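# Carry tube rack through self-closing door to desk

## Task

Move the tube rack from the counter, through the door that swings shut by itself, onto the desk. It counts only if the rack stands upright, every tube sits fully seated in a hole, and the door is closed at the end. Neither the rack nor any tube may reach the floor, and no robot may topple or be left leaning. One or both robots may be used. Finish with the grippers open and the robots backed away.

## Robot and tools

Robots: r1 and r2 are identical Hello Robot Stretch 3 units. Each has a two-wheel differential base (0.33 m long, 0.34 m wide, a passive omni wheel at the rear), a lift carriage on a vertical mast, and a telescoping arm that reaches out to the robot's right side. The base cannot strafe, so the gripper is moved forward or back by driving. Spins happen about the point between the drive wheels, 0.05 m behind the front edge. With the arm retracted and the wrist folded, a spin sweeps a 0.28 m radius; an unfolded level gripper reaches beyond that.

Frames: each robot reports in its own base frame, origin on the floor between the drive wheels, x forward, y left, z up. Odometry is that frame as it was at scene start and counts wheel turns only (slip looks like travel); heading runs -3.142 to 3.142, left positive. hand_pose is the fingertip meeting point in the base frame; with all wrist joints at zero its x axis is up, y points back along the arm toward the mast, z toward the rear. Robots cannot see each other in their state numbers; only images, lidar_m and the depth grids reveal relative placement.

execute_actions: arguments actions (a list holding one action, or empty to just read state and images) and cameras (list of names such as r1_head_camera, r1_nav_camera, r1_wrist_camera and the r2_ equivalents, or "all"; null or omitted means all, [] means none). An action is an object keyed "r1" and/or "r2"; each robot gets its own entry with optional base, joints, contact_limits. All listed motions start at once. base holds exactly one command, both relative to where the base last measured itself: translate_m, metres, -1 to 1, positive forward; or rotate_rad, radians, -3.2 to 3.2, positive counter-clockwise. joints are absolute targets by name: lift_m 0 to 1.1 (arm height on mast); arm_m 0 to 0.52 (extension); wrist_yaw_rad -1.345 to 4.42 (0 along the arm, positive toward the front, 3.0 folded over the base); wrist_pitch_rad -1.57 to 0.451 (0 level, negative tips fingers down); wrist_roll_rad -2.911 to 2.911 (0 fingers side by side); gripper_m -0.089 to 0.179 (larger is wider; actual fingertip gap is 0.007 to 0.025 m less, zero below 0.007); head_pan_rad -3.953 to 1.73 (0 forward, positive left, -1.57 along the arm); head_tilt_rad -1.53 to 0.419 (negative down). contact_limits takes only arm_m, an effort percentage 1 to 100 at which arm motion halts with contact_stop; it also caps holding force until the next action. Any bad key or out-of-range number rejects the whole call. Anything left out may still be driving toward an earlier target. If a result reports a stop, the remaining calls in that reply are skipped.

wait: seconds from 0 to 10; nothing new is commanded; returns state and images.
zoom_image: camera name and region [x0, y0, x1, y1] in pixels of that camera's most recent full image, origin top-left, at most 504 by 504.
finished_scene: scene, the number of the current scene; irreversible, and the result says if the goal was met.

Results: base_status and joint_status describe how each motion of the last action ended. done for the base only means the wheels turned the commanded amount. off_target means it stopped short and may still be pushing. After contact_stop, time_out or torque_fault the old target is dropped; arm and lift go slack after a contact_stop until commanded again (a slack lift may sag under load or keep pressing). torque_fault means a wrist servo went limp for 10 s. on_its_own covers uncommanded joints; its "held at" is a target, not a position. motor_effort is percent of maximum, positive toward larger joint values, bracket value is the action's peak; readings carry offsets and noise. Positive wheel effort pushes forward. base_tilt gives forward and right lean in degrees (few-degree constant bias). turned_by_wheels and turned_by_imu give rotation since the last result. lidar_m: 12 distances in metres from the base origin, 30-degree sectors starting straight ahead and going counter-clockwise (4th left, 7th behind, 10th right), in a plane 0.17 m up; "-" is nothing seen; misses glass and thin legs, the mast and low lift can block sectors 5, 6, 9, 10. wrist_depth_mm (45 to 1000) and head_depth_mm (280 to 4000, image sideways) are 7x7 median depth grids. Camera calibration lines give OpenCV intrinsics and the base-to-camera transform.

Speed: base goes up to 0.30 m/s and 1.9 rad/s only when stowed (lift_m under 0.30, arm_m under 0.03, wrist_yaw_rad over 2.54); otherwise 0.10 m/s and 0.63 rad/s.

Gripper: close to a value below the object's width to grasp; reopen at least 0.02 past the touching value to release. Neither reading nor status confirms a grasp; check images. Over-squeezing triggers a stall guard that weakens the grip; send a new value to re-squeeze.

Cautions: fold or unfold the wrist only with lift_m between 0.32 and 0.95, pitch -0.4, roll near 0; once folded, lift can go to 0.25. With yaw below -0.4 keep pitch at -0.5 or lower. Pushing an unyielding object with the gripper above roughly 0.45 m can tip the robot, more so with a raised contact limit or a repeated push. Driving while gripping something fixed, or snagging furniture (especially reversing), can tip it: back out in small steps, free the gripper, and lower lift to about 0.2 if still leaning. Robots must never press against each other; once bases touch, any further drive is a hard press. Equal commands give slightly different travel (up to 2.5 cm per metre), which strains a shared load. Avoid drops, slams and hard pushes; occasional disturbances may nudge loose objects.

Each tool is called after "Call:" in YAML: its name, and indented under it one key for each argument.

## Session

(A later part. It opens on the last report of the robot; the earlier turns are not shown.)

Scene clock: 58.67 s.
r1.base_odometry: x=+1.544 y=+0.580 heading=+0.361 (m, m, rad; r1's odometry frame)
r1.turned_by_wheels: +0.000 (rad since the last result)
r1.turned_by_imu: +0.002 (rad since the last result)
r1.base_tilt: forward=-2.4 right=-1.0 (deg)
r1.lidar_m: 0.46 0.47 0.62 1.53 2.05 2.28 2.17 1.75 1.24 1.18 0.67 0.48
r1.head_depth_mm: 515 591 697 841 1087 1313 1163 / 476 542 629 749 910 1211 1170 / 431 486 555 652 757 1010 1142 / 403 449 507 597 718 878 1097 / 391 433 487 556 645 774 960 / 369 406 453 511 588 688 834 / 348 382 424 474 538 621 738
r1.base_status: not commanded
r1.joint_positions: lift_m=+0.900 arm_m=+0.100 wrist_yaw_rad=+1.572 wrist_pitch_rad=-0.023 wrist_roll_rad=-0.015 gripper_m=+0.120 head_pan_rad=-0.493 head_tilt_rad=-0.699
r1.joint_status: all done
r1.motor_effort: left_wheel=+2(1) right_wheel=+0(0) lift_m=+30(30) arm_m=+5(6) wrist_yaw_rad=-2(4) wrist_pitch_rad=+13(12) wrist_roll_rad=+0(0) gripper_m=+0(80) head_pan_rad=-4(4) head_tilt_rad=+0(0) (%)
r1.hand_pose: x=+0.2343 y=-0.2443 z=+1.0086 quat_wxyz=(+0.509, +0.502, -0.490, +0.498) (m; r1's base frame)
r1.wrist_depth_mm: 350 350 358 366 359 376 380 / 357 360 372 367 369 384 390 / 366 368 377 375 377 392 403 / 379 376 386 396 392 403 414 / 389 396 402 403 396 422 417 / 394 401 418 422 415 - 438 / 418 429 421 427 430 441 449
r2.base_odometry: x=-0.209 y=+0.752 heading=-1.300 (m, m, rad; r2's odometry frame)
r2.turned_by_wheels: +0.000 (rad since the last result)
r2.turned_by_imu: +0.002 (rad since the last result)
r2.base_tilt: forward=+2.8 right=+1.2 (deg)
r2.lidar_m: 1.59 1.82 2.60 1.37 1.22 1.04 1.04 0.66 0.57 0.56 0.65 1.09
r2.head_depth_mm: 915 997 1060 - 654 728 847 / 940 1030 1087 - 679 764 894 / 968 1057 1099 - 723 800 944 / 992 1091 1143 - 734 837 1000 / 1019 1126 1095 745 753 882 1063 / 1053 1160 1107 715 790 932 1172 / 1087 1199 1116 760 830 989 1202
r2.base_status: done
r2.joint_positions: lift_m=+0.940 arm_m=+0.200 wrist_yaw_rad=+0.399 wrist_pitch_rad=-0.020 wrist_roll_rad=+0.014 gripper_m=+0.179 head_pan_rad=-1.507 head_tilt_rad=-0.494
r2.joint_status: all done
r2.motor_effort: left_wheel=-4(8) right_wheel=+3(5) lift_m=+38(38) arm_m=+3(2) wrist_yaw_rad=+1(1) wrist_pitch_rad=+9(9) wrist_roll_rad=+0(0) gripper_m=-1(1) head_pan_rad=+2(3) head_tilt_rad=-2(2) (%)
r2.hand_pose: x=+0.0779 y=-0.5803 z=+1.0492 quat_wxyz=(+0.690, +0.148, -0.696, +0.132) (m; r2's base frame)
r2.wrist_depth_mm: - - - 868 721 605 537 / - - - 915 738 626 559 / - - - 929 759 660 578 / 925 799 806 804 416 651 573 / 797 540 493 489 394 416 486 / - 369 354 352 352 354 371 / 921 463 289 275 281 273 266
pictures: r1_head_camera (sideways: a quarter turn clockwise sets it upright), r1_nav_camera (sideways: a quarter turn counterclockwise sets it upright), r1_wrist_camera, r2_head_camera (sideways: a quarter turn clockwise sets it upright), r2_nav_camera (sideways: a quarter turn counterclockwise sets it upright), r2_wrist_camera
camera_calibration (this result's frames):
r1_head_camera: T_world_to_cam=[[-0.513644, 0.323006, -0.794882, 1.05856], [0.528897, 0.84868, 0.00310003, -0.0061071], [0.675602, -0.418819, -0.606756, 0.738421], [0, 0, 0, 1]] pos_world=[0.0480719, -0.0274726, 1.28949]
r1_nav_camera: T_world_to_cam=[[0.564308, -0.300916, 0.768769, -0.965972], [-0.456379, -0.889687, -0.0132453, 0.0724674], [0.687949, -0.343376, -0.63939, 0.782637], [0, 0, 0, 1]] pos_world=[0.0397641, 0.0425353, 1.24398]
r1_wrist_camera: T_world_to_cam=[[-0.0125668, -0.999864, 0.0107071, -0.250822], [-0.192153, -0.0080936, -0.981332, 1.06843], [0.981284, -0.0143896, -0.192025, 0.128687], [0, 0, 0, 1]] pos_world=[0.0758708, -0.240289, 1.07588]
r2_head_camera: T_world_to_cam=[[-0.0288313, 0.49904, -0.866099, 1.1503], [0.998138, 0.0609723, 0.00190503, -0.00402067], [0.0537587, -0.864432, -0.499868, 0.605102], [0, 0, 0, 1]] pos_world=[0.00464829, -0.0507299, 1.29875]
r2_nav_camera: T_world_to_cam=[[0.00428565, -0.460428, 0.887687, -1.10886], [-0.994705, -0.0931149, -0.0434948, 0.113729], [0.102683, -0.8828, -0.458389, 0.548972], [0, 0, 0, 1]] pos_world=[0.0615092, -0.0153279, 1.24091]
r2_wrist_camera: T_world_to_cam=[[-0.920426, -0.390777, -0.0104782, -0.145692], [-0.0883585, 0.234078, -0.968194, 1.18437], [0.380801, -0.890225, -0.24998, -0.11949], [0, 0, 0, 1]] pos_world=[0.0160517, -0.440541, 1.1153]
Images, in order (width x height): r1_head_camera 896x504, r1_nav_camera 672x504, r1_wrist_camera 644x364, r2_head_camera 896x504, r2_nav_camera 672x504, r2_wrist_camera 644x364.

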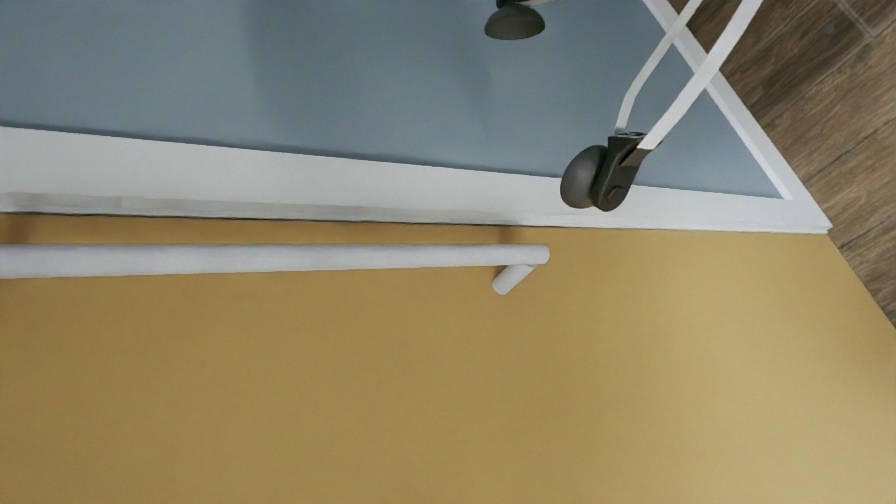

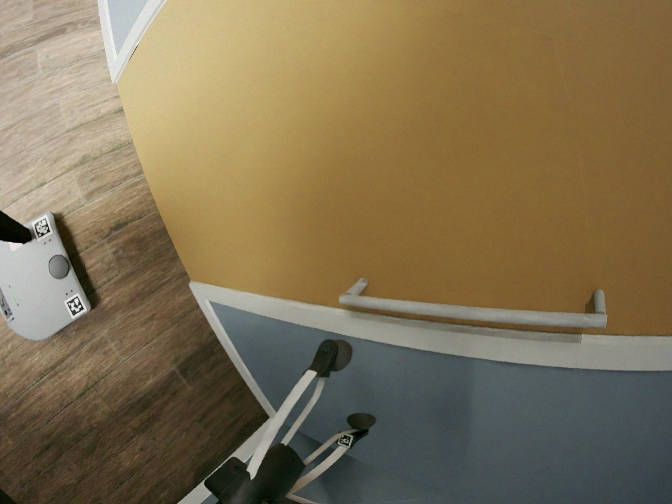

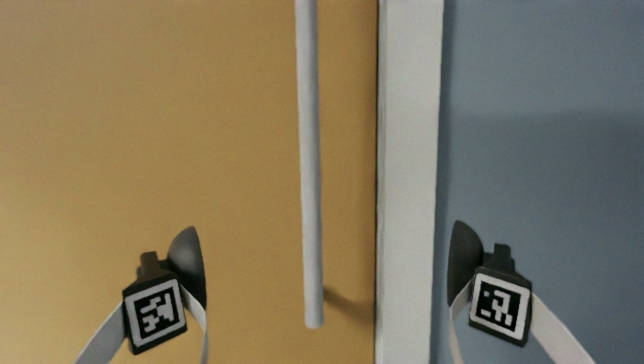

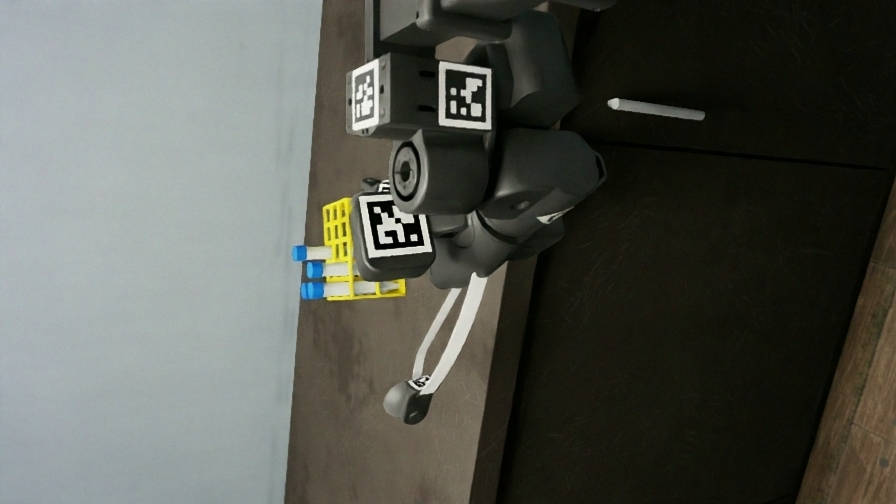

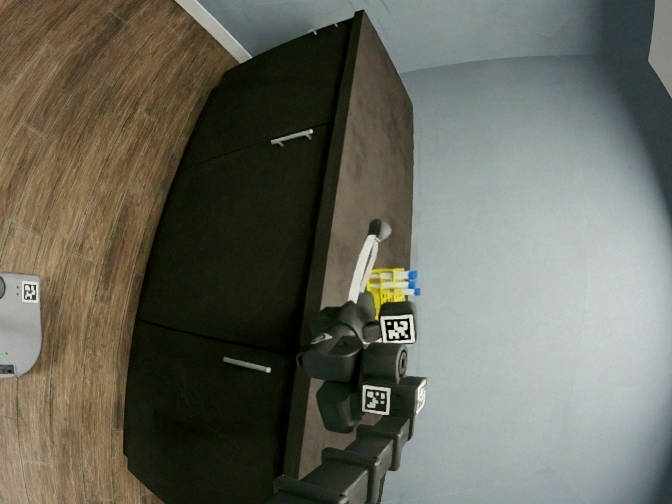

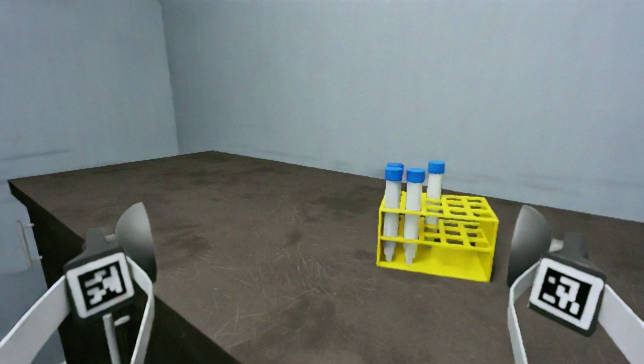

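Call:
execute_actions:
  actions:
    - {"r1":{"base":{"translate_m":0.17},"joints":{"arm_m":0.09}},"r2":{"base":{"translate_m":0.01},"joints":{"arm_m":0.31,"wrist_yaw_rad":0.15,"lift_m":0.85}}}
  cameras: []

Call:
execute_actions:
  actions:
    - {"r1":{"joints":{"gripper_m":-0.03}}}
  cameras: []

Call:
execute_actions:
  actions:
    - {"r1":{"base":{"translate_m":-0.3},"joints":{"arm_m":0.05}}}

Scene clock: 72.57 s.
r1.base_odometry: x=+1.703 y=+0.640 heading=+0.361 (m, m, rad; r1's odometry frame)
r1.turned_by_wheels: +0.000 (rad since the last result)
r1.turned_by_imu: +0.002 (rad since the last result)
r1.base_tilt: forward=-2.4 right=-0.9 (deg)
r1.lidar_m: 0.29 0.29 0.39 0.95 2.05 2.45 2.34 1.74 1.23 1.17 0.43 0.30
r1.head_depth_mm: 298 341 390 469 646 853 1141 / 289 317 353 351 489 686 1019 / - 296 336 394 457 601 797 / - 286 309 356 420 515 663 / - - 291 326 378 453 564 / - - - 300 344 404 490 / - - - 288 316 365 433
r1.base_status: done
r1.joint_positions: lift_m=+0.900 arm_m=+0.090 wrist_yaw_rad=+1.572 wrist_pitch_rad=-0.023 wrist_roll_rad=-0.015 gripper_m=+0.120 head_pan_rad=-0.493 head_tilt_rad=-0.699
r1.joint_status: all done
r1.motor_effort: left_wheel=+1(6) right_wheel=+0(2) lift_m=+30(30) arm_m=-4(5) wrist_yaw_rad=-2(2) wrist_pitch_rad=+13(13) wrist_roll_rad=+0(0) gripper_m=+0(0) head_pan_rad=-4(5) head_tilt_rad=+0(0) (%)
r1.hand_pose: x=+0.2343 y=-0.2351 z=+1.0086 quat_wxyz=(+0.510, +0.502, -0.490, +0.498) (m; r1's base frame)
r1.wrist_depth_mm: 197 198 201 202 208 198 213 / 203 205 208 209 213 202 219 / 206 209 215 213 219 206 226 / 212 215 218 220 225 213 230 / 219 221 226 227 234 220 238 / 226 227 233 233 239 - 246 / 232 236 238 239 244 237 252
r2.base_odometry: x=-0.206 y=+0.742 heading=-1.300 (m, m, rad; r2's odometry frame)
r2.turned_by_wheels: +0.000 (rad since the last result)
r2.turned_by_imu: +0.001 (rad since the last result)
r2.base_tilt: forward=+2.9 right=+1.3 (deg)
r2.lidar_m: 1.57 1.80 2.60 1.45 1.23 1.05 1.05 0.67 0.57 0.57 0.65 1.10
r2.head_depth_mm: 916 1000 1056 805 - 755 871 / 941 1027 1076 829 680 763 899 / 970 1059 1084 - 720 802 948 / 995 1095 865 762 726 842 1006 / 1025 1130 1101 711 757 887 1075 / 1055 1163 1109 750 793 938 1168 / 1089 1205 1115 765 835 993 1199
r2.base_status: done
r2.joint_positions: lift_m=+0.850 arm_m=+0.310 wrist_yaw_rad=+0.151 wrist_pitch_rad=-0.019 wrist_roll_rad=+0.014 gripper_m=+0.179 head_pan_rad=-1.507 head_tilt_rad=-0.494
r2.joint_status: all done
r2.motor_effort: left_wheel=-4(7) right_wheel=+3(8) lift_m=+20(36) arm_m=+3(3) wrist_yaw_rad=-2(3) wrist_pitch_rad=+9(9) wrist_roll_rad=+0(0) gripper_m=-1(0) head_pan_rad=+2(3) head_tilt_rad=-2(2) (%)
r2.hand_pose: x=+0.0171 y=-0.7075 z=+0.9601 quat_wxyz=(+0.701, +0.061, -0.709, +0.046) (m; r2's base frame)
r2.wrist_depth_mm: - 852 727 628 561 511 469 / - 894 764 638 598 530 474 / - 889 775 278 593 549 489 / 447 448 392 271 397 439 441 / 276 296 274 266 273 274 273 / 212 194 198 198 198 197 210 / 150 156 156 155 155 155 148
pictures: none
No camera images: the call's "cameras" was empty. Leave "cameras" out to get every camera's image.

Scene clock: 74.57 s.
r1.base_odometry: x=+1.703 y=+0.640 heading=+0.361 (m, m, rad; r1's odometry frame)
r1.turned_by_wheels: +0.000 (rad since the last result)
r1.turned_by_imu: +0.000 (rad since the last result)
r1.base_tilt: forward=-2.5 right=-0.9 (deg)
r1.lidar_m: 0.29 0.29 0.39 0.96 2.05 2.46 2.34 1.74 1.23 1.17 0.42 0.30
r1.head_depth_mm: 299 342 391 473 630 878 1136 / 289 318 353 351 419 680 1016 / - 297 337 394 474 597 800 / - 286 309 356 421 514 662 / - - 291 326 379 453 562 / - - - 300 345 405 491 / - - - 288 316 365 434
r1.base_status: not commanded
r1.joint_positions: lift_m=+0.900 arm_m=+0.090 wrist_yaw_rad=+1.573 wrist_pitch_rad=-0.023 wrist_roll_rad=-0.015 gripper_m=-0.029 head_pan_rad=-0.493 head_tilt_rad=-0.699
r1.joint_status: all done
r1.motor_effort: left_wheel=+1(1) right_wheel=+1(1) lift_m=+29(30) arm_m=-3(3) wrist_yaw_rad=-3(3) wrist_pitch_rad=+13(13) wrist_roll_rad=+0(0) gripper_m=-18(92) head_pan_rad=-5(5) head_tilt_rad=+0(1) (%)
r1.hand_pose: x=+0.2343 y=-0.2348 z=+1.0086 quat_wxyz=(+0.509, +0.502, -0.489, +0.499) (m; r1's base frame)
r1.wrist_depth_mm: 198 201 203 202 208 197 213 / 201 205 207 207 211 202 219 / 209 210 214 214 221 209 225 / 216 216 220 220 224 213 230 / 217 223 224 159 231 223 240 / 225 229 231 163 237 229 244 / 231 235 242 240 245 233 254
r2.base_odometry: x=-0.206 y=+0.742 heading=-1.300 (m, m, rad; r2's odometry frame)
r2.turned_by_wheels: +0.000 (rad since the last result)
r2.turned_by_imu: +0.000 (rad since the last result)
r2.base_tilt: forward=+3.0 right=+1.3 (deg)
r2.lidar_m: 1.57 1.81 2.60 1.45 1.24 1.05 1.05 0.67 0.57 0.57 0.65 1.10
r2.head_depth_mm: 920 1002 1058 803 - 756 869 / 942 1030 1078 829 680 764 896 / 967 1063 1084 - 719 802 947 / 1001 1094 866 759 727 840 1004 / 1024 1129 1102 712 758 885 1068 / 1054 1164 1107 746 794 935 1175 / 1083 1206 1112 764 831 992 1201
r2.base_status: not commanded
r2.joint_positions: lift_m=+0.850 arm_m=+0.310 wrist_yaw_rad=+0.151 wrist_pitch_rad=-0.019 wrist_roll_rad=+0.014 gripper_m=+0.179 head_pan_rad=-1.507 head_tilt_rad=-0.494
r2.joint_status: not commanded
r2.motor_effort: left_wheel=-4(4) right_wheel=+3(3) lift_m=+19(19) arm_m=+3(3) wrist_yaw_rad=-2(1) wrist_pitch_rad=+9(9) wrist_roll_rad=+0(0) gripper_m=+0(1) head_pan_rad=+2(3) head_tilt_rad=-2(2) (%)
r2.hand_pose: x=+0.0171 y=-0.7075 z=+0.9601 quat_wxyz=(+0.701, +0.061, -0.709, +0.046) (m; r2's base frame)
r2.wrist_depth_mm: 990 828 720 634 575 513 463 / - 905 775 646 587 535 480 / - 912 764 280 593 546 498 / 455 444 391 272 398 441 443 / 275 296 273 270 274 272 276 / 211 194 199 199 198 197 210 / 149 156 155 155 155 154 149
pictures: none
No camera images: the call's "cameras" was empty. Leave "cameras" out to get every camera's image.

Scene clock: 78.53 s.
r1.base_odometry: x=+1.423 y=+0.534 heading=+0.361 (m, m, rad; r1's odometry frame)
r1.turned_by_wheels: +0.000 (rad since the last result)
r1.turned_by_imu: +0.000 (rad since the last result)
r1.base_tilt: forward=-2.4 right=-0.9 (deg)
r1.lidar_m: 0.59 0.60 0.79 1.97 1.34 2.14 2.04 1.75 1.24 1.18 0.87 0.62
r1.head_depth_mm: 678 783 916 1115 1418 1411 1140 / 628 713 828 983 1173 1370 1163 / 584 658 754 883 1010 1283 1163 / 535 599 682 792 930 1144 1171 / 506 562 632 716 850 1015 1145 / 485 535 595 673 774 904 1101 / 458 501 556 622 707 819 973
r1.base_status: done
r1.joint_positions: lift_m=+0.900 arm_m=+0.050 wrist_yaw_rad=+1.568 wrist_pitch_rad=-0.021 wrist_roll_rad=-0.015 gripper_m=-0.029 head_pan_rad=-0.493 head_tilt_rad=-0.699
r1.joint_status: all done
r1.motor_effort: left_wheel=+2(14) right_wheel=+0(6) lift_m=+30(30) arm_m=-3(7) wrist_yaw_rad=+1(36) wrist_pitch_rad=+12(13) wrist_roll_rad=+0(0) gripper_m=-11(18) head_pan_rad=-5(4) head_tilt_rad=-1(0) (%)
r1.hand_pose: x=+0.2343 y=-0.1959 z=+1.0091 quat_wxyz=(+0.510, +0.501, -0.491, +0.498) (m; r1's base frame)
r1.wrist_depth_mm: 464 472 475 481 489 495 506 / 481 484 488 497 492 513 518 / 482 489 505 513 501 525 529 / 498 502 520 515 525 530 538 / 513 526 534 525 537 563 563 / 525 535 540 - 568 574 590 / 540 553 570 568 580 591 595
r2.base_odometry: x=-0.206 y=+0.742 heading=-1.300 (m, m, rad; r2's odometry frame)
r2.turned_by_wheels: +0.000 (rad since the last result)
r2.turned_by_imu: +0.000 (rad since the last result)
r2.base_tilt: forward=+2.8 right=+1.3 (deg)
r2.lidar_m: 1.57 1.81 2.61 1.33 1.23 1.05 1.05 0.67 0.57 0.57 0.65 1.10
r2.head_depth_mm: 919 1001 1055 805 - 755 869 / 943 1029 1080 830 680 764 898 / 969 1056 1084 - 719 803 949 / 996 1092 863 759 726 840 1004 / 1023 1128 1104 713 757 886 1069 / 1054 1163 1106 747 793 935 1167 / 1088 1209 1114 762 834 992 1203
r2.base_status: not commanded
r2.joint_positions: lift_m=+0.850 arm_m=+0.310 wrist_yaw_rad=+0.151 wrist_pitch_rad=-0.019 wrist_roll_rad=+0.014 gripper_m=+0.179 head_pan_rad=-1.507 head_tilt_rad=-0.494
r2.joint_status: not commanded
r2.motor_effort: left_wheel=-4(4) right_wheel=+3(3) lift_m=+19(20) arm_m=+3(3) wrist_yaw_rad=-1(2) wrist_pitch_rad=+9(9) wrist_roll_rad=+0(0) gripper_m=+1(1) head_pan_rad=+2(3) head_tilt_rad=-2(2) (%)
r2.hand_pose: x=+0.0171 y=-0.7075 z=+0.9601 quat_wxyz=(+0.701, +0.061, -0.709, +0.046) (m; r2's base frame)
r2.wrist_depth_mm: 999 831 710 634 569 509 468 / - 888 757 639 578 517 482 / - 905 786 279 606 542 493 / 452 447 392 269 389 441 450 / 278 296 273 268 272 275 270 / 209 193 199 197 198 198 208 / 149 156 155 154 155 155 148
pictures: r1_head_camera (sideways: a quarter turn clockwise sets it upright), r1_nav_camera (sideways: a quarter turn counterclockwise sets it upright), r1_wrist_camera, r2_head_camera (sideways: a quarter turn clockwise sets it upright), r2_nav_camera (sideways: a quarter turn counterclockwise sets it upright), r2_wrist_camera
camera_calibration (this result's frames):
r1_head_camera: T_world_to_cam=[[-0.513588, 0.323094, -0.794882, 1.05856], [0.529042, 0.84859, 0.00310003, -0.00610798], [0.67553, -0.418934, -0.606756, 0.738422], [0, 0, 0, 1]] pos_world=[0.0480672, -0.0274797, 1.28949]
r1_nav_camera: T_world_to_cam=[[0.564257, -0.301013, 0.768769, -0.965971], [-0.456531, -0.889609, -0.0132453, 0.0724684], [0.687891, -0.343493, -0.63939, 0.782637], [0, 0, 0, 1]] pos_world=[0.0397713, 0.0425296, 1.24398]
r1_wrist_camera: T_world_to_cam=[[-0.0163968, -0.999808, 0.0106832, -0.201567], [-0.19053, -0.00736457, -0.981654, 1.06934], [0.981544, -0.0181315, -0.190373, 0.126956], [0, 0, 0, 1]] pos_world=[0.0758235, -0.191351, 1.07604]
r2_head_camera: T_world_to_cam=[[-0.0288315, 0.499042, -0.866098, 1.1503], [0.998138, 0.0609723, 0.00190502, -0.00402066], [0.0537587, -0.86443, -0.49987, 0.605105], [0, 0, 0, 1]] pos_world=[0.00464829, -0.0507299, 1.29875]
r2_nav_camera: T_world_to_cam=[[0.00428578, -0.46043, 0.887685, -1.10886], [-0.994705, -0.0931148, -0.0434949, 0.11373], [0.102683, -0.882799, -0.458391, 0.548975], [0, 0, 0, 1]] pos_world=[0.0615092, -0.0153278, 1.24091]
r2_wrist_camera: T_world_to_cam=[[-0.9881, -0.153458, -0.0104775, -0.0831678], [-0.0283039, 0.248354, -0.968256, 1.13163], [0.151189, -0.956437, -0.249742, -0.274948], [0, 0, 0, 1]] pos_world=[-0.00857938, -0.556779, 1.02617]
Images, in order (width x height): r1_head_camera 896x504, r1_nav_camera 672x504, r1_wrist_camera 644x364, r2_head_camera 896x504, r2_nav_camera 672x504, r2_wrist_camera 644x364.

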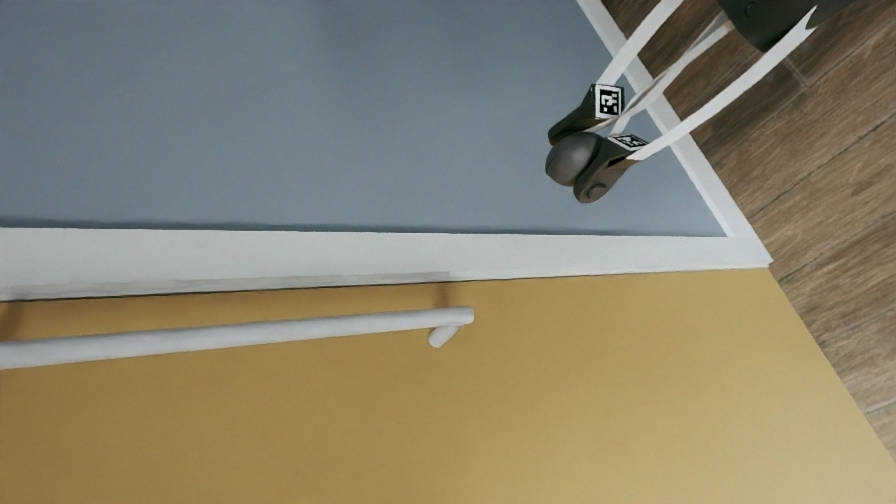

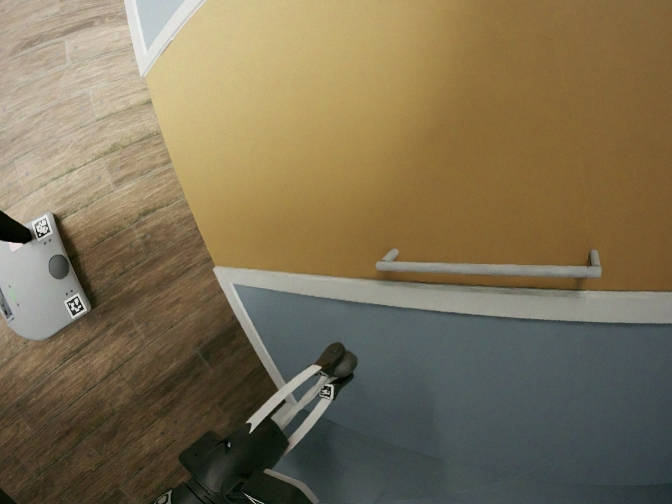

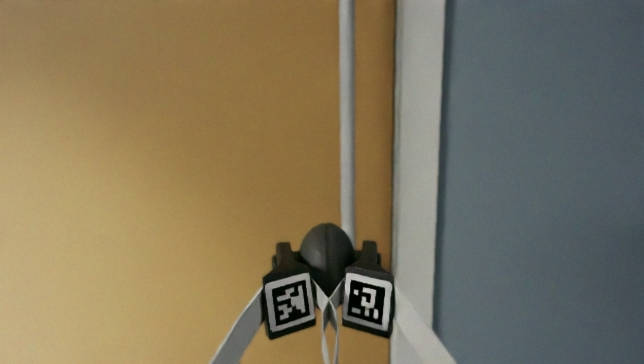

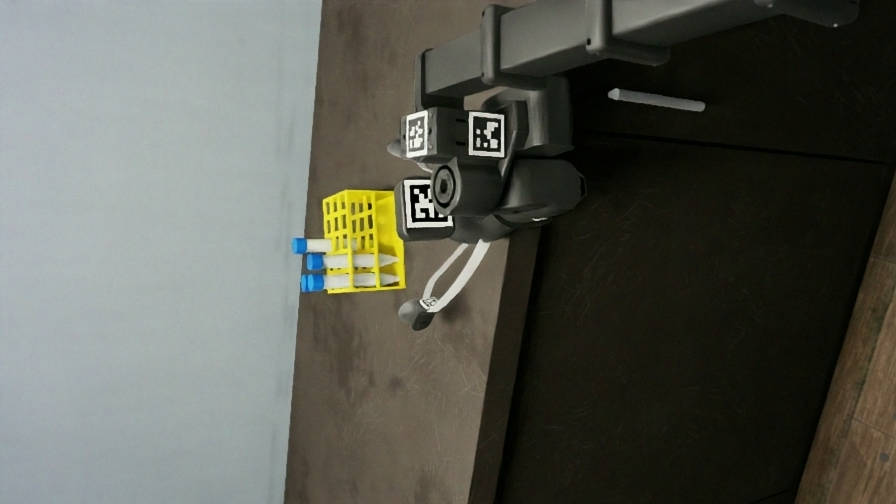

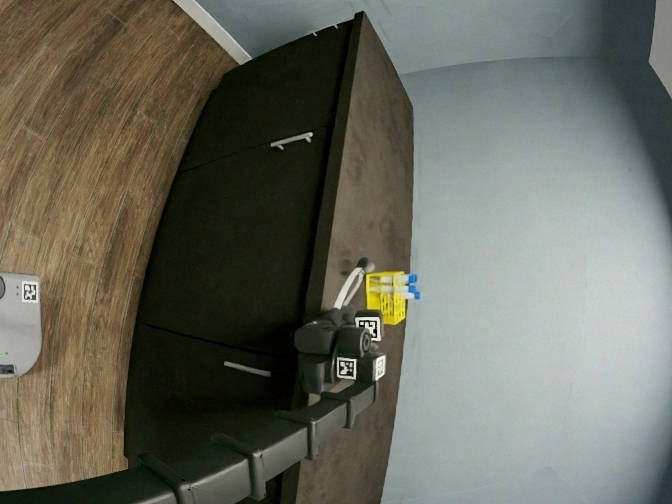

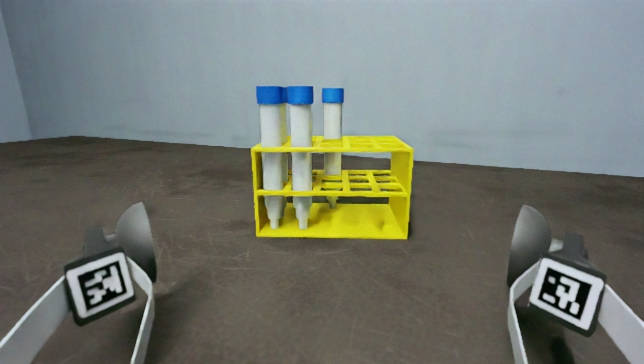

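Retry deeper so the bar is caged behind the pads.

Call:
execute_actions:
  actions:
    - {"r1":{"base":{"translate_m":0.33},"joints":{"arm_m":0.085,"gripper_m":0.1}},"r2":{"base":{"translate_m":0.022},"joints":{"arm_m":0.465}}}
  cameras: []

Call:
execute_actions:
  actions:
    - {"r1":{"joints":{"gripper_m":-0.08}},"r2":{"joints":{"gripper_m":0.05}}}
  cameras: ["r1_wrist_camera","r2_wrist_camera"]

Call:
execute_actions:
  actions:
    - {"r1":{"base":{"translate_m":-0.2}},"r2":{"joints":{"lift_m":0.9}}}
  cameras: ["r1_wrist_camera","r2_wrist_camera","r1_nav_camera"]

Scene clock: 94.53 s.
r1.base_odometry: x=+1.731 y=+0.651 heading=+0.361 (m, m, rad; r1's odometry frame)
r1.turned_by_wheels: +0.000 (rad since the last result)
r1.turned_by_imu: +0.003 (rad since the last result)
r1.base_tilt: forward=-2.5 right=-0.9 (deg)
r1.lidar_m: 0.26 0.26 0.35 0.87 2.05 2.49 2.37 1.73 1.23 1.17 0.38 0.27
r1.head_depth_mm: - 300 344 381 525 754 1102 / - 289 323 382 433 598 875 / - - 299 344 397 524 704 / - - 286 312 369 450 581 / - - - 292 332 396 492 / - - - - 303 354 429 / - - - - 287 319 379
r1.base_status: done
r1.joint_positions: lift_m=+0.900 arm_m=+0.085 wrist_yaw_rad=+1.568 wrist_pitch_rad=-0.021 wrist_roll_rad=-0.015 gripper_m=+0.100 head_pan_rad=-0.493 head_tilt_rad=-0.699
r1.joint_status: all done
r1.motor_effort: left_wheel=+0(8) right_wheel=-1(2) lift_m=+30(30) arm_m=+5(6) wrist_yaw_rad=+1(1) wrist_pitch_rad=+12(12) wrist_roll_rad=+0(0) gripper_m=+0(80) head_pan_rad=-5(5) head_tilt_rad=+0(1) (%)
r1.hand_pose: x=+0.2343 y=-0.2302 z=+1.0091 quat_wxyz=(+0.510, +0.501, -0.491, +0.498) (m; r1's base frame)
r1.wrist_depth_mm: 170 173 174 117 180 171 172 / 174 177 180 122 185 175 176 / 179 182 184 127 189 180 192 / 183 185 188 190 195 185 200 / 189 191 193 193 198 189 205 / 194 195 201 199 205 193 213 / 200 202 207 207 213 202 218
r2.base_odometry: x=-0.200 y=+0.721 heading=-1.300 (m, m, rad; r2's odometry frame)
r2.turned_by_wheels: +0.000 (rad since the last result)
r2.turned_by_imu: +0.001 (rad since the last result)
r2.base_tilt: forward=+2.8 right=+1.3 (deg)
r2.lidar_m: 1.55 1.78 2.60 1.65 1.26 1.08 1.07 0.67 0.57 0.57 0.65 1.11
r2.head_depth_mm: 920 1006 1061 764 - 754 869 / 944 1035 1094 675 676 774 911 / 971 1064 1136 675 700 808 957 / 1000 1096 1091 709 730 852 1017 / 1025 1135 1099 745 764 894 1083 / 1061 1171 1112 747 799 945 1169 / 1093 1206 1115 770 842 1005 1197
r2.base_status: done
r2.joint_positions: lift_m=+0.850 arm_m=+0.465 wrist_yaw_rad=+0.151 wrist_pitch_rad=-0.019 wrist_roll_rad=+0.014 gripper_m=+0.179 head_pan_rad=-1.507 head_tilt_rad=-0.494
r2.joint_status: all done
r2.motor_effort: left_wheel=-4(6) right_wheel=+3(10) lift_m=+20(19) arm_m=+3(5) wrist_yaw_rad=-1(1) wrist_pitch_rad=+9(9) wrist_roll_rad=+0(0) gripper_m=-3(1) head_pan_rad=+2(2) head_tilt_rad=-2(2) (%)
r2.hand_pose: x=+0.0170 y=-0.8625 z=+0.9601 quat_wxyz=(+0.701, +0.061, -0.709, +0.046) (m; r2's base frame)
r2.wrist_depth_mm: 748 643 542 482 429 393 359 / 812 672 101 473 449 401 367 / 810 720 106 506 469 415 380 / 450 442 110 153 170 414 382 / 276 116 115 163 163 107 272 / 211 121 120 137 142 116 208 / 149 148 134 151 144 140 147
pictures: none
No camera images: the call's "cameras" was empty. Leave "cameras" out to get every camera's image.

Scene clock: 96.83 s.
r1.base_odometry: x=+1.732 y=+0.651 heading=+0.361 (m, m, rad; r1's odometry frame)
r1.turned_by_wheels: +0.000 (rad since the last result)
r1.turned_by_imu: +0.001 (rad since the last result)
r1.base_tilt: forward=-2.4 right=-0.8 (deg)
r1.lidar_m: 0.26 0.26 0.35 0.87 2.05 2.49 2.37 1.74 1.23 1.17 0.38 0.27
r1.head_depth_mm: - 299 342 380 522 769 1103 / - 289 323 381 385 587 852 / - - 298 344 412 521 704 / - - - 311 368 450 578 / - - - 292 331 395 493 / - - - - 302 353 429 / - - - - 287 319 378
r1.base_status: not commanded
r1.joint_positions: lift_m=+0.900 arm_m=+0.085 wrist_yaw_rad=+1.558 wrist_pitch_rad=-0.020 wrist_roll_rad=-0.015 gripper_m=-0.078 head_pan_rad=-0.493 head_tilt_rad=-0.699
r1.joint_status: all done
r1.motor_effort: left_wheel=+0(2) right_wheel=-3(3) lift_m=+30(30) arm_m=+3(5) wrist_yaw_rad=+10(11) wrist_pitch_rad=+11(12) wrist_roll_rad=+0(0) gripper_m=-35(100) head_pan_rad=-5(5) head_tilt_rad=-1(0) (%)
r1.hand_pose: x=+0.2343 y=-0.2330 z=+1.0092 quat_wxyz=(+0.512, +0.498, -0.494, +0.495) (m; r1's base frame)
r1.wrist_depth_mm: 168 171 174 116 179 171 173 / 174 176 178 119 185 176 189 / 176 180 183 122 188 180 195 / 183 184 188 126 196 184 200 / 187 190 192 128 201 191 206 / 191 195 197 130 207 194 213 / 198 200 204 137 211 202 220
r2.base_odometry: x=-0.200 y=+0.721 heading=-1.300 (m, m, rad; r2's odometry frame)
r2.turned_by_wheels: +0.000 (rad since the last result)
r2.turned_by_imu: +0.000 (rad since the last result)
r2.base_tilt: forward=+2.9 right=+1.2 (deg)
r2.lidar_m: 1.55 1.78 2.60 1.64 1.26 1.08 1.07 0.67 0.57 0.57 0.65 1.11
r2.head_depth_mm: 924 1003 1060 767 - 753 871 / 944 1036 1096 673 676 774 911 / 975 1066 1130 674 700 810 956 / 1000 1098 992 711 731 849 1016 / 1028 1132 1101 745 765 896 1081 / 1061 1170 1107 747 801 944 1167 / 1090 1213 1115 769 841 1002 1197
r2.base_status: not commanded
r2.joint_positions: lift_m=+0.850 arm_m=+0.465 wrist_yaw_rad=+0.151 wrist_pitch_rad=-0.019 wrist_roll_rad=+0.014 gripper_m=+0.055 head_pan_rad=-1.507 head_tilt_rad=-0.494
r2.joint_status: gripper_m off_target (ended at +0.055, target +0.050)
r2.motor_effort: left_wheel=-4(4) right_wheel=+4(3) lift_m=+19(20) arm_m=+2(2) wrist_yaw_rad=-1(1) wrist_pitch_rad=+9(9) wrist_roll_rad=+0(0) gripper_m=-34(99) head_pan_rad=+3(3) head_tilt_rad=-2(2) (%)
r2.hand_pose: x=+0.0170 y=-0.8625 z=+0.9601 quat_wxyz=(+0.701, +0.061, -0.709, +0.046) (m; r2's base frame)
r2.wrist_depth_mm: 764 638 548 483 431 399 360 / 806 672 119 483 439 406 365 / 855 685 122 494 460 426 381 / 446 439 126 145 168 415 381 / 273 273 134 179 178 139 270 / 199 - 137 172 173 137 197 / - 155 145 150 150 148 154
pictures: r1_wrist_camera, r2_wrist_camera
camera_calibration (this result's frames):
r1_wrist_camera: T_world_to_cam=[[-0.0268847, -0.999582, 0.0106739, -0.236143], [-0.189886, -0.00537674, -0.981791, 1.0697], [0.981438, -0.028422, -0.189662, 0.123227], [0, 0, 0, 1]] pos_world=[0.0758322, -0.22679, 1.07611]
r2_wrist_camera: T_world_to_cam=[[-0.98817, -0.153005, -0.0104772, -0.106679], [-0.0281849, 0.248332, -0.968265, 1.17013], [0.150751, -0.956515, -0.249707, -0.423286], [0, 0, 0, 1]] pos_world=[-0.00862643, -0.711782, 1.02618]
Images, in order (width x height): r1_wrist_camera 644x364, r2_wrist_camera 644x364.

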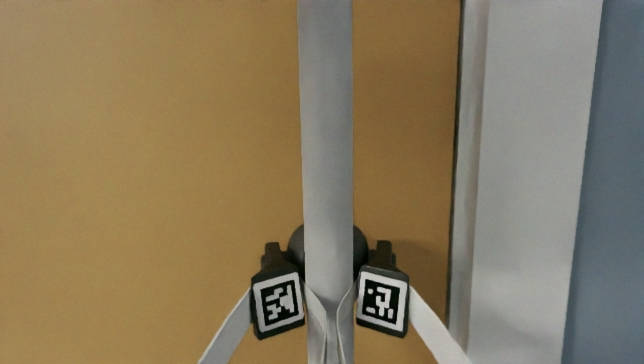

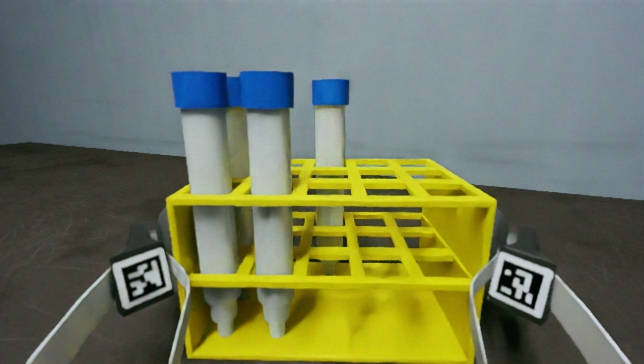

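Scene clock: 100.33 s.
r1.base_odometry: x=+1.544 y=+0.580 heading=+0.361 (m, m, rad; r1's odometry frame)
r1.turned_by_wheels: +0.000 (rad since the last result)
r1.turned_by_imu: +0.000 (rad since the last result)
r1.base_tilt: forward=-2.3 right=-1.0 (deg)
r1.lidar_m: 0.30 0.34 0.56 1.53 2.04 2.28 2.17 1.75 1.23 1.18 0.36 0.30
r1.head_depth_mm: - - 349 840 1063 1313 1162 / - 284 308 347 330 1136 1163 / - - 300 347 397 490 678 / - - 292 331 391 478 617 / - - 286 315 370 447 567 / - - - 302 350 420 522 / - - - 294 333 395 486
r1.base_status: done
r1.joint_positions: lift_m=+0.900 arm_m=+0.085 wrist_yaw_rad=+1.678 wrist_pitch_rad=-0.020 wrist_roll_rad=-0.017 gripper_m=-0.062 head_pan_rad=-0.493 head_tilt_rad=-0.699
r1.joint_status: not commanded
r1.on_its_own: wrist_yaw_rad is held at +1.664, not at your +1.570, by its stall guard, which is not easing now; gripper_m is held at -0.063, not at your -0.080, by its stall guard, which is still easing
r1.motor_effort: left_wheel=+4(14) right_wheel=-6(13) lift_m=+31(30) arm_m=+4(4) wrist_yaw_rad=-12(67) wrist_pitch_rad=+11(11) wrist_roll_rad=+1(1) gripper_m=-29(35) head_pan_rad=-4(4) head_tilt_rad=+0(0) (%)
r1.hand_pose: x=+0.2329 y=-0.2024 z=+1.0094 quat_wxyz=(+0.482, +0.526, -0.463, +0.526) (m; r1's base frame)
r1.wrist_depth_mm: 232 212 194 116 166 158 349 / 239 219 200 120 171 164 357 / 248 228 206 124 175 168 366 / 256 236 216 129 179 171 375 / 270 244 218 128 183 383 383 / 282 253 232 130 185 393 404 / 291 263 237 205 196 409 407
r2.base_odometry: x=-0.200 y=+0.721 heading=-1.300 (m, m, rad; r2's odometry frame)
r2.turned_by_wheels: +0.000 (rad since the last result)
r2.turned_by_imu: +0.000 (rad since the last result)
r2.base_tilt: forward=+2.9 right=+1.2 (deg)
r2.lidar_m: 1.55 1.79 2.60 1.37 1.26 1.08 1.07 0.67 0.57 0.57 0.65 1.11
r2.head_depth_mm: 922 1005 1067 - 663 750 860 / 947 1032 1090 705 671 777 909 / 976 1064 1135 706 701 809 957 / 1002 1101 847 740 732 850 1015 / 1027 1129 1100 744 765 896 1078 / 1060 1168 1105 748 802 945 1168 / 1091 1212 1114 773 840 997 1200
r2.base_status: not commanded
r2.joint_positions: lift_m=+0.900 arm_m=+0.465 wrist_yaw_rad=+0.151 wrist_pitch_rad=-0.027 wrist_roll_rad=+0.014 gripper_m=+0.072 head_pan_rad=-1.507 head_tilt_rad=-0.494
r2.joint_status: all done
r2.on_its_own: gripper_m is held at +0.071, not at your +0.050, by its stall guard, which is still easing
r2.motor_effort: left_wheel=-4(4) right_wheel=+3(3) lift_m=+39(41) arm_m=+3(3) wrist_yaw_rad=-2(1) wrist_pitch_rad=+12(12) wrist_roll_rad=+0(0) gripper_m=-29(35) head_pan_rad=+3(3) head_tilt_rad=-2(2) (%)
r2.hand_pose: x=+0.0170 y=-0.8623 z=+1.0074 quat_wxyz=(+0.701, +0.063, -0.709, +0.043) (m; r2's base frame)
r2.wrist_depth_mm: 755 645 547 482 439 390 358 / 828 674 120 490 442 401 367 / 887 723 123 497 461 413 381 / 624 622 127 147 168 429 395 / 386 387 135 179 177 139 379 / 279 - 137 173 174 137 276 / 225 219 144 151 150 209 219
pictures: r1_nav_camera (sideways: a quarter turn counterclockwise sets it upright), r1_wrist_camera, r2_wrist_camera
camera_calibration (this result's frames):
r1_nav_camera: T_world_to_cam=[[0.564257, -0.301013, 0.768769, -0.965971], [-0.456531, -0.889609, -0.0132453, 0.0724684], [0.687891, -0.343493, -0.63939, 0.782637], [0, 0, 0, 1]] pos_world=[0.0397713, 0.0425296, 1.24398]
r1_wrist_camera: T_world_to_cam=[[0.0928545, -0.995603, 0.0123489, -0.234303], [-0.187021, -0.0296214, -0.981909, 1.06431], [0.977958, 0.0888652, -0.188949, 0.149348], [0, 0, 0, 1]] pos_world=[0.0747493, -0.215018, 1.07617]
r2_wrist_camera: T_world_to_cam=[[-0.988181, -0.152932, -0.0104948, -0.106103], [-0.029231, 0.255199, -0.966447, 1.21997], [0.150479, -0.954717, -0.256653, -0.402723], [0, 0, 0, 1]] pos_world=[-0.00858667, -0.712047, 1.07456]
Images, in order (width x height): r1_nav_camera 672x504, r1_wrist_camera 644x364, r2_wrist_camera 644x364.

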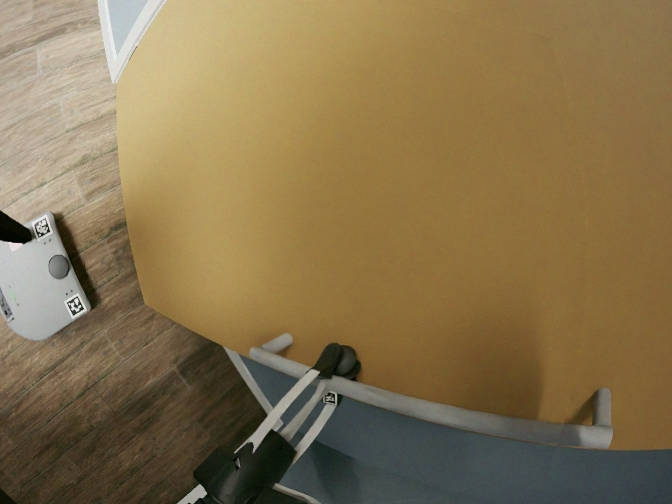

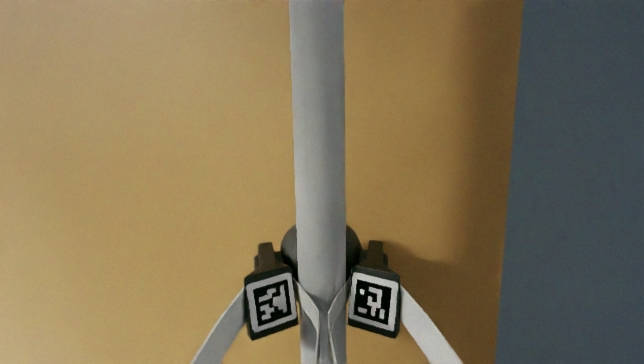

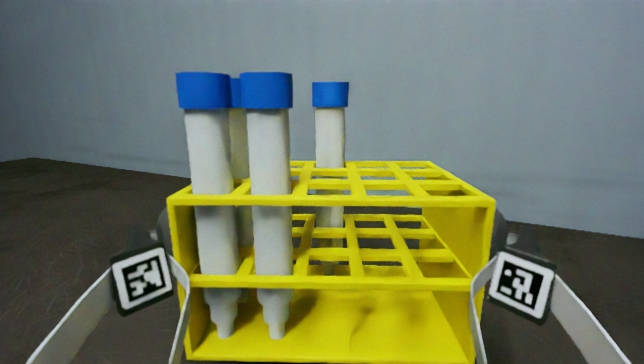

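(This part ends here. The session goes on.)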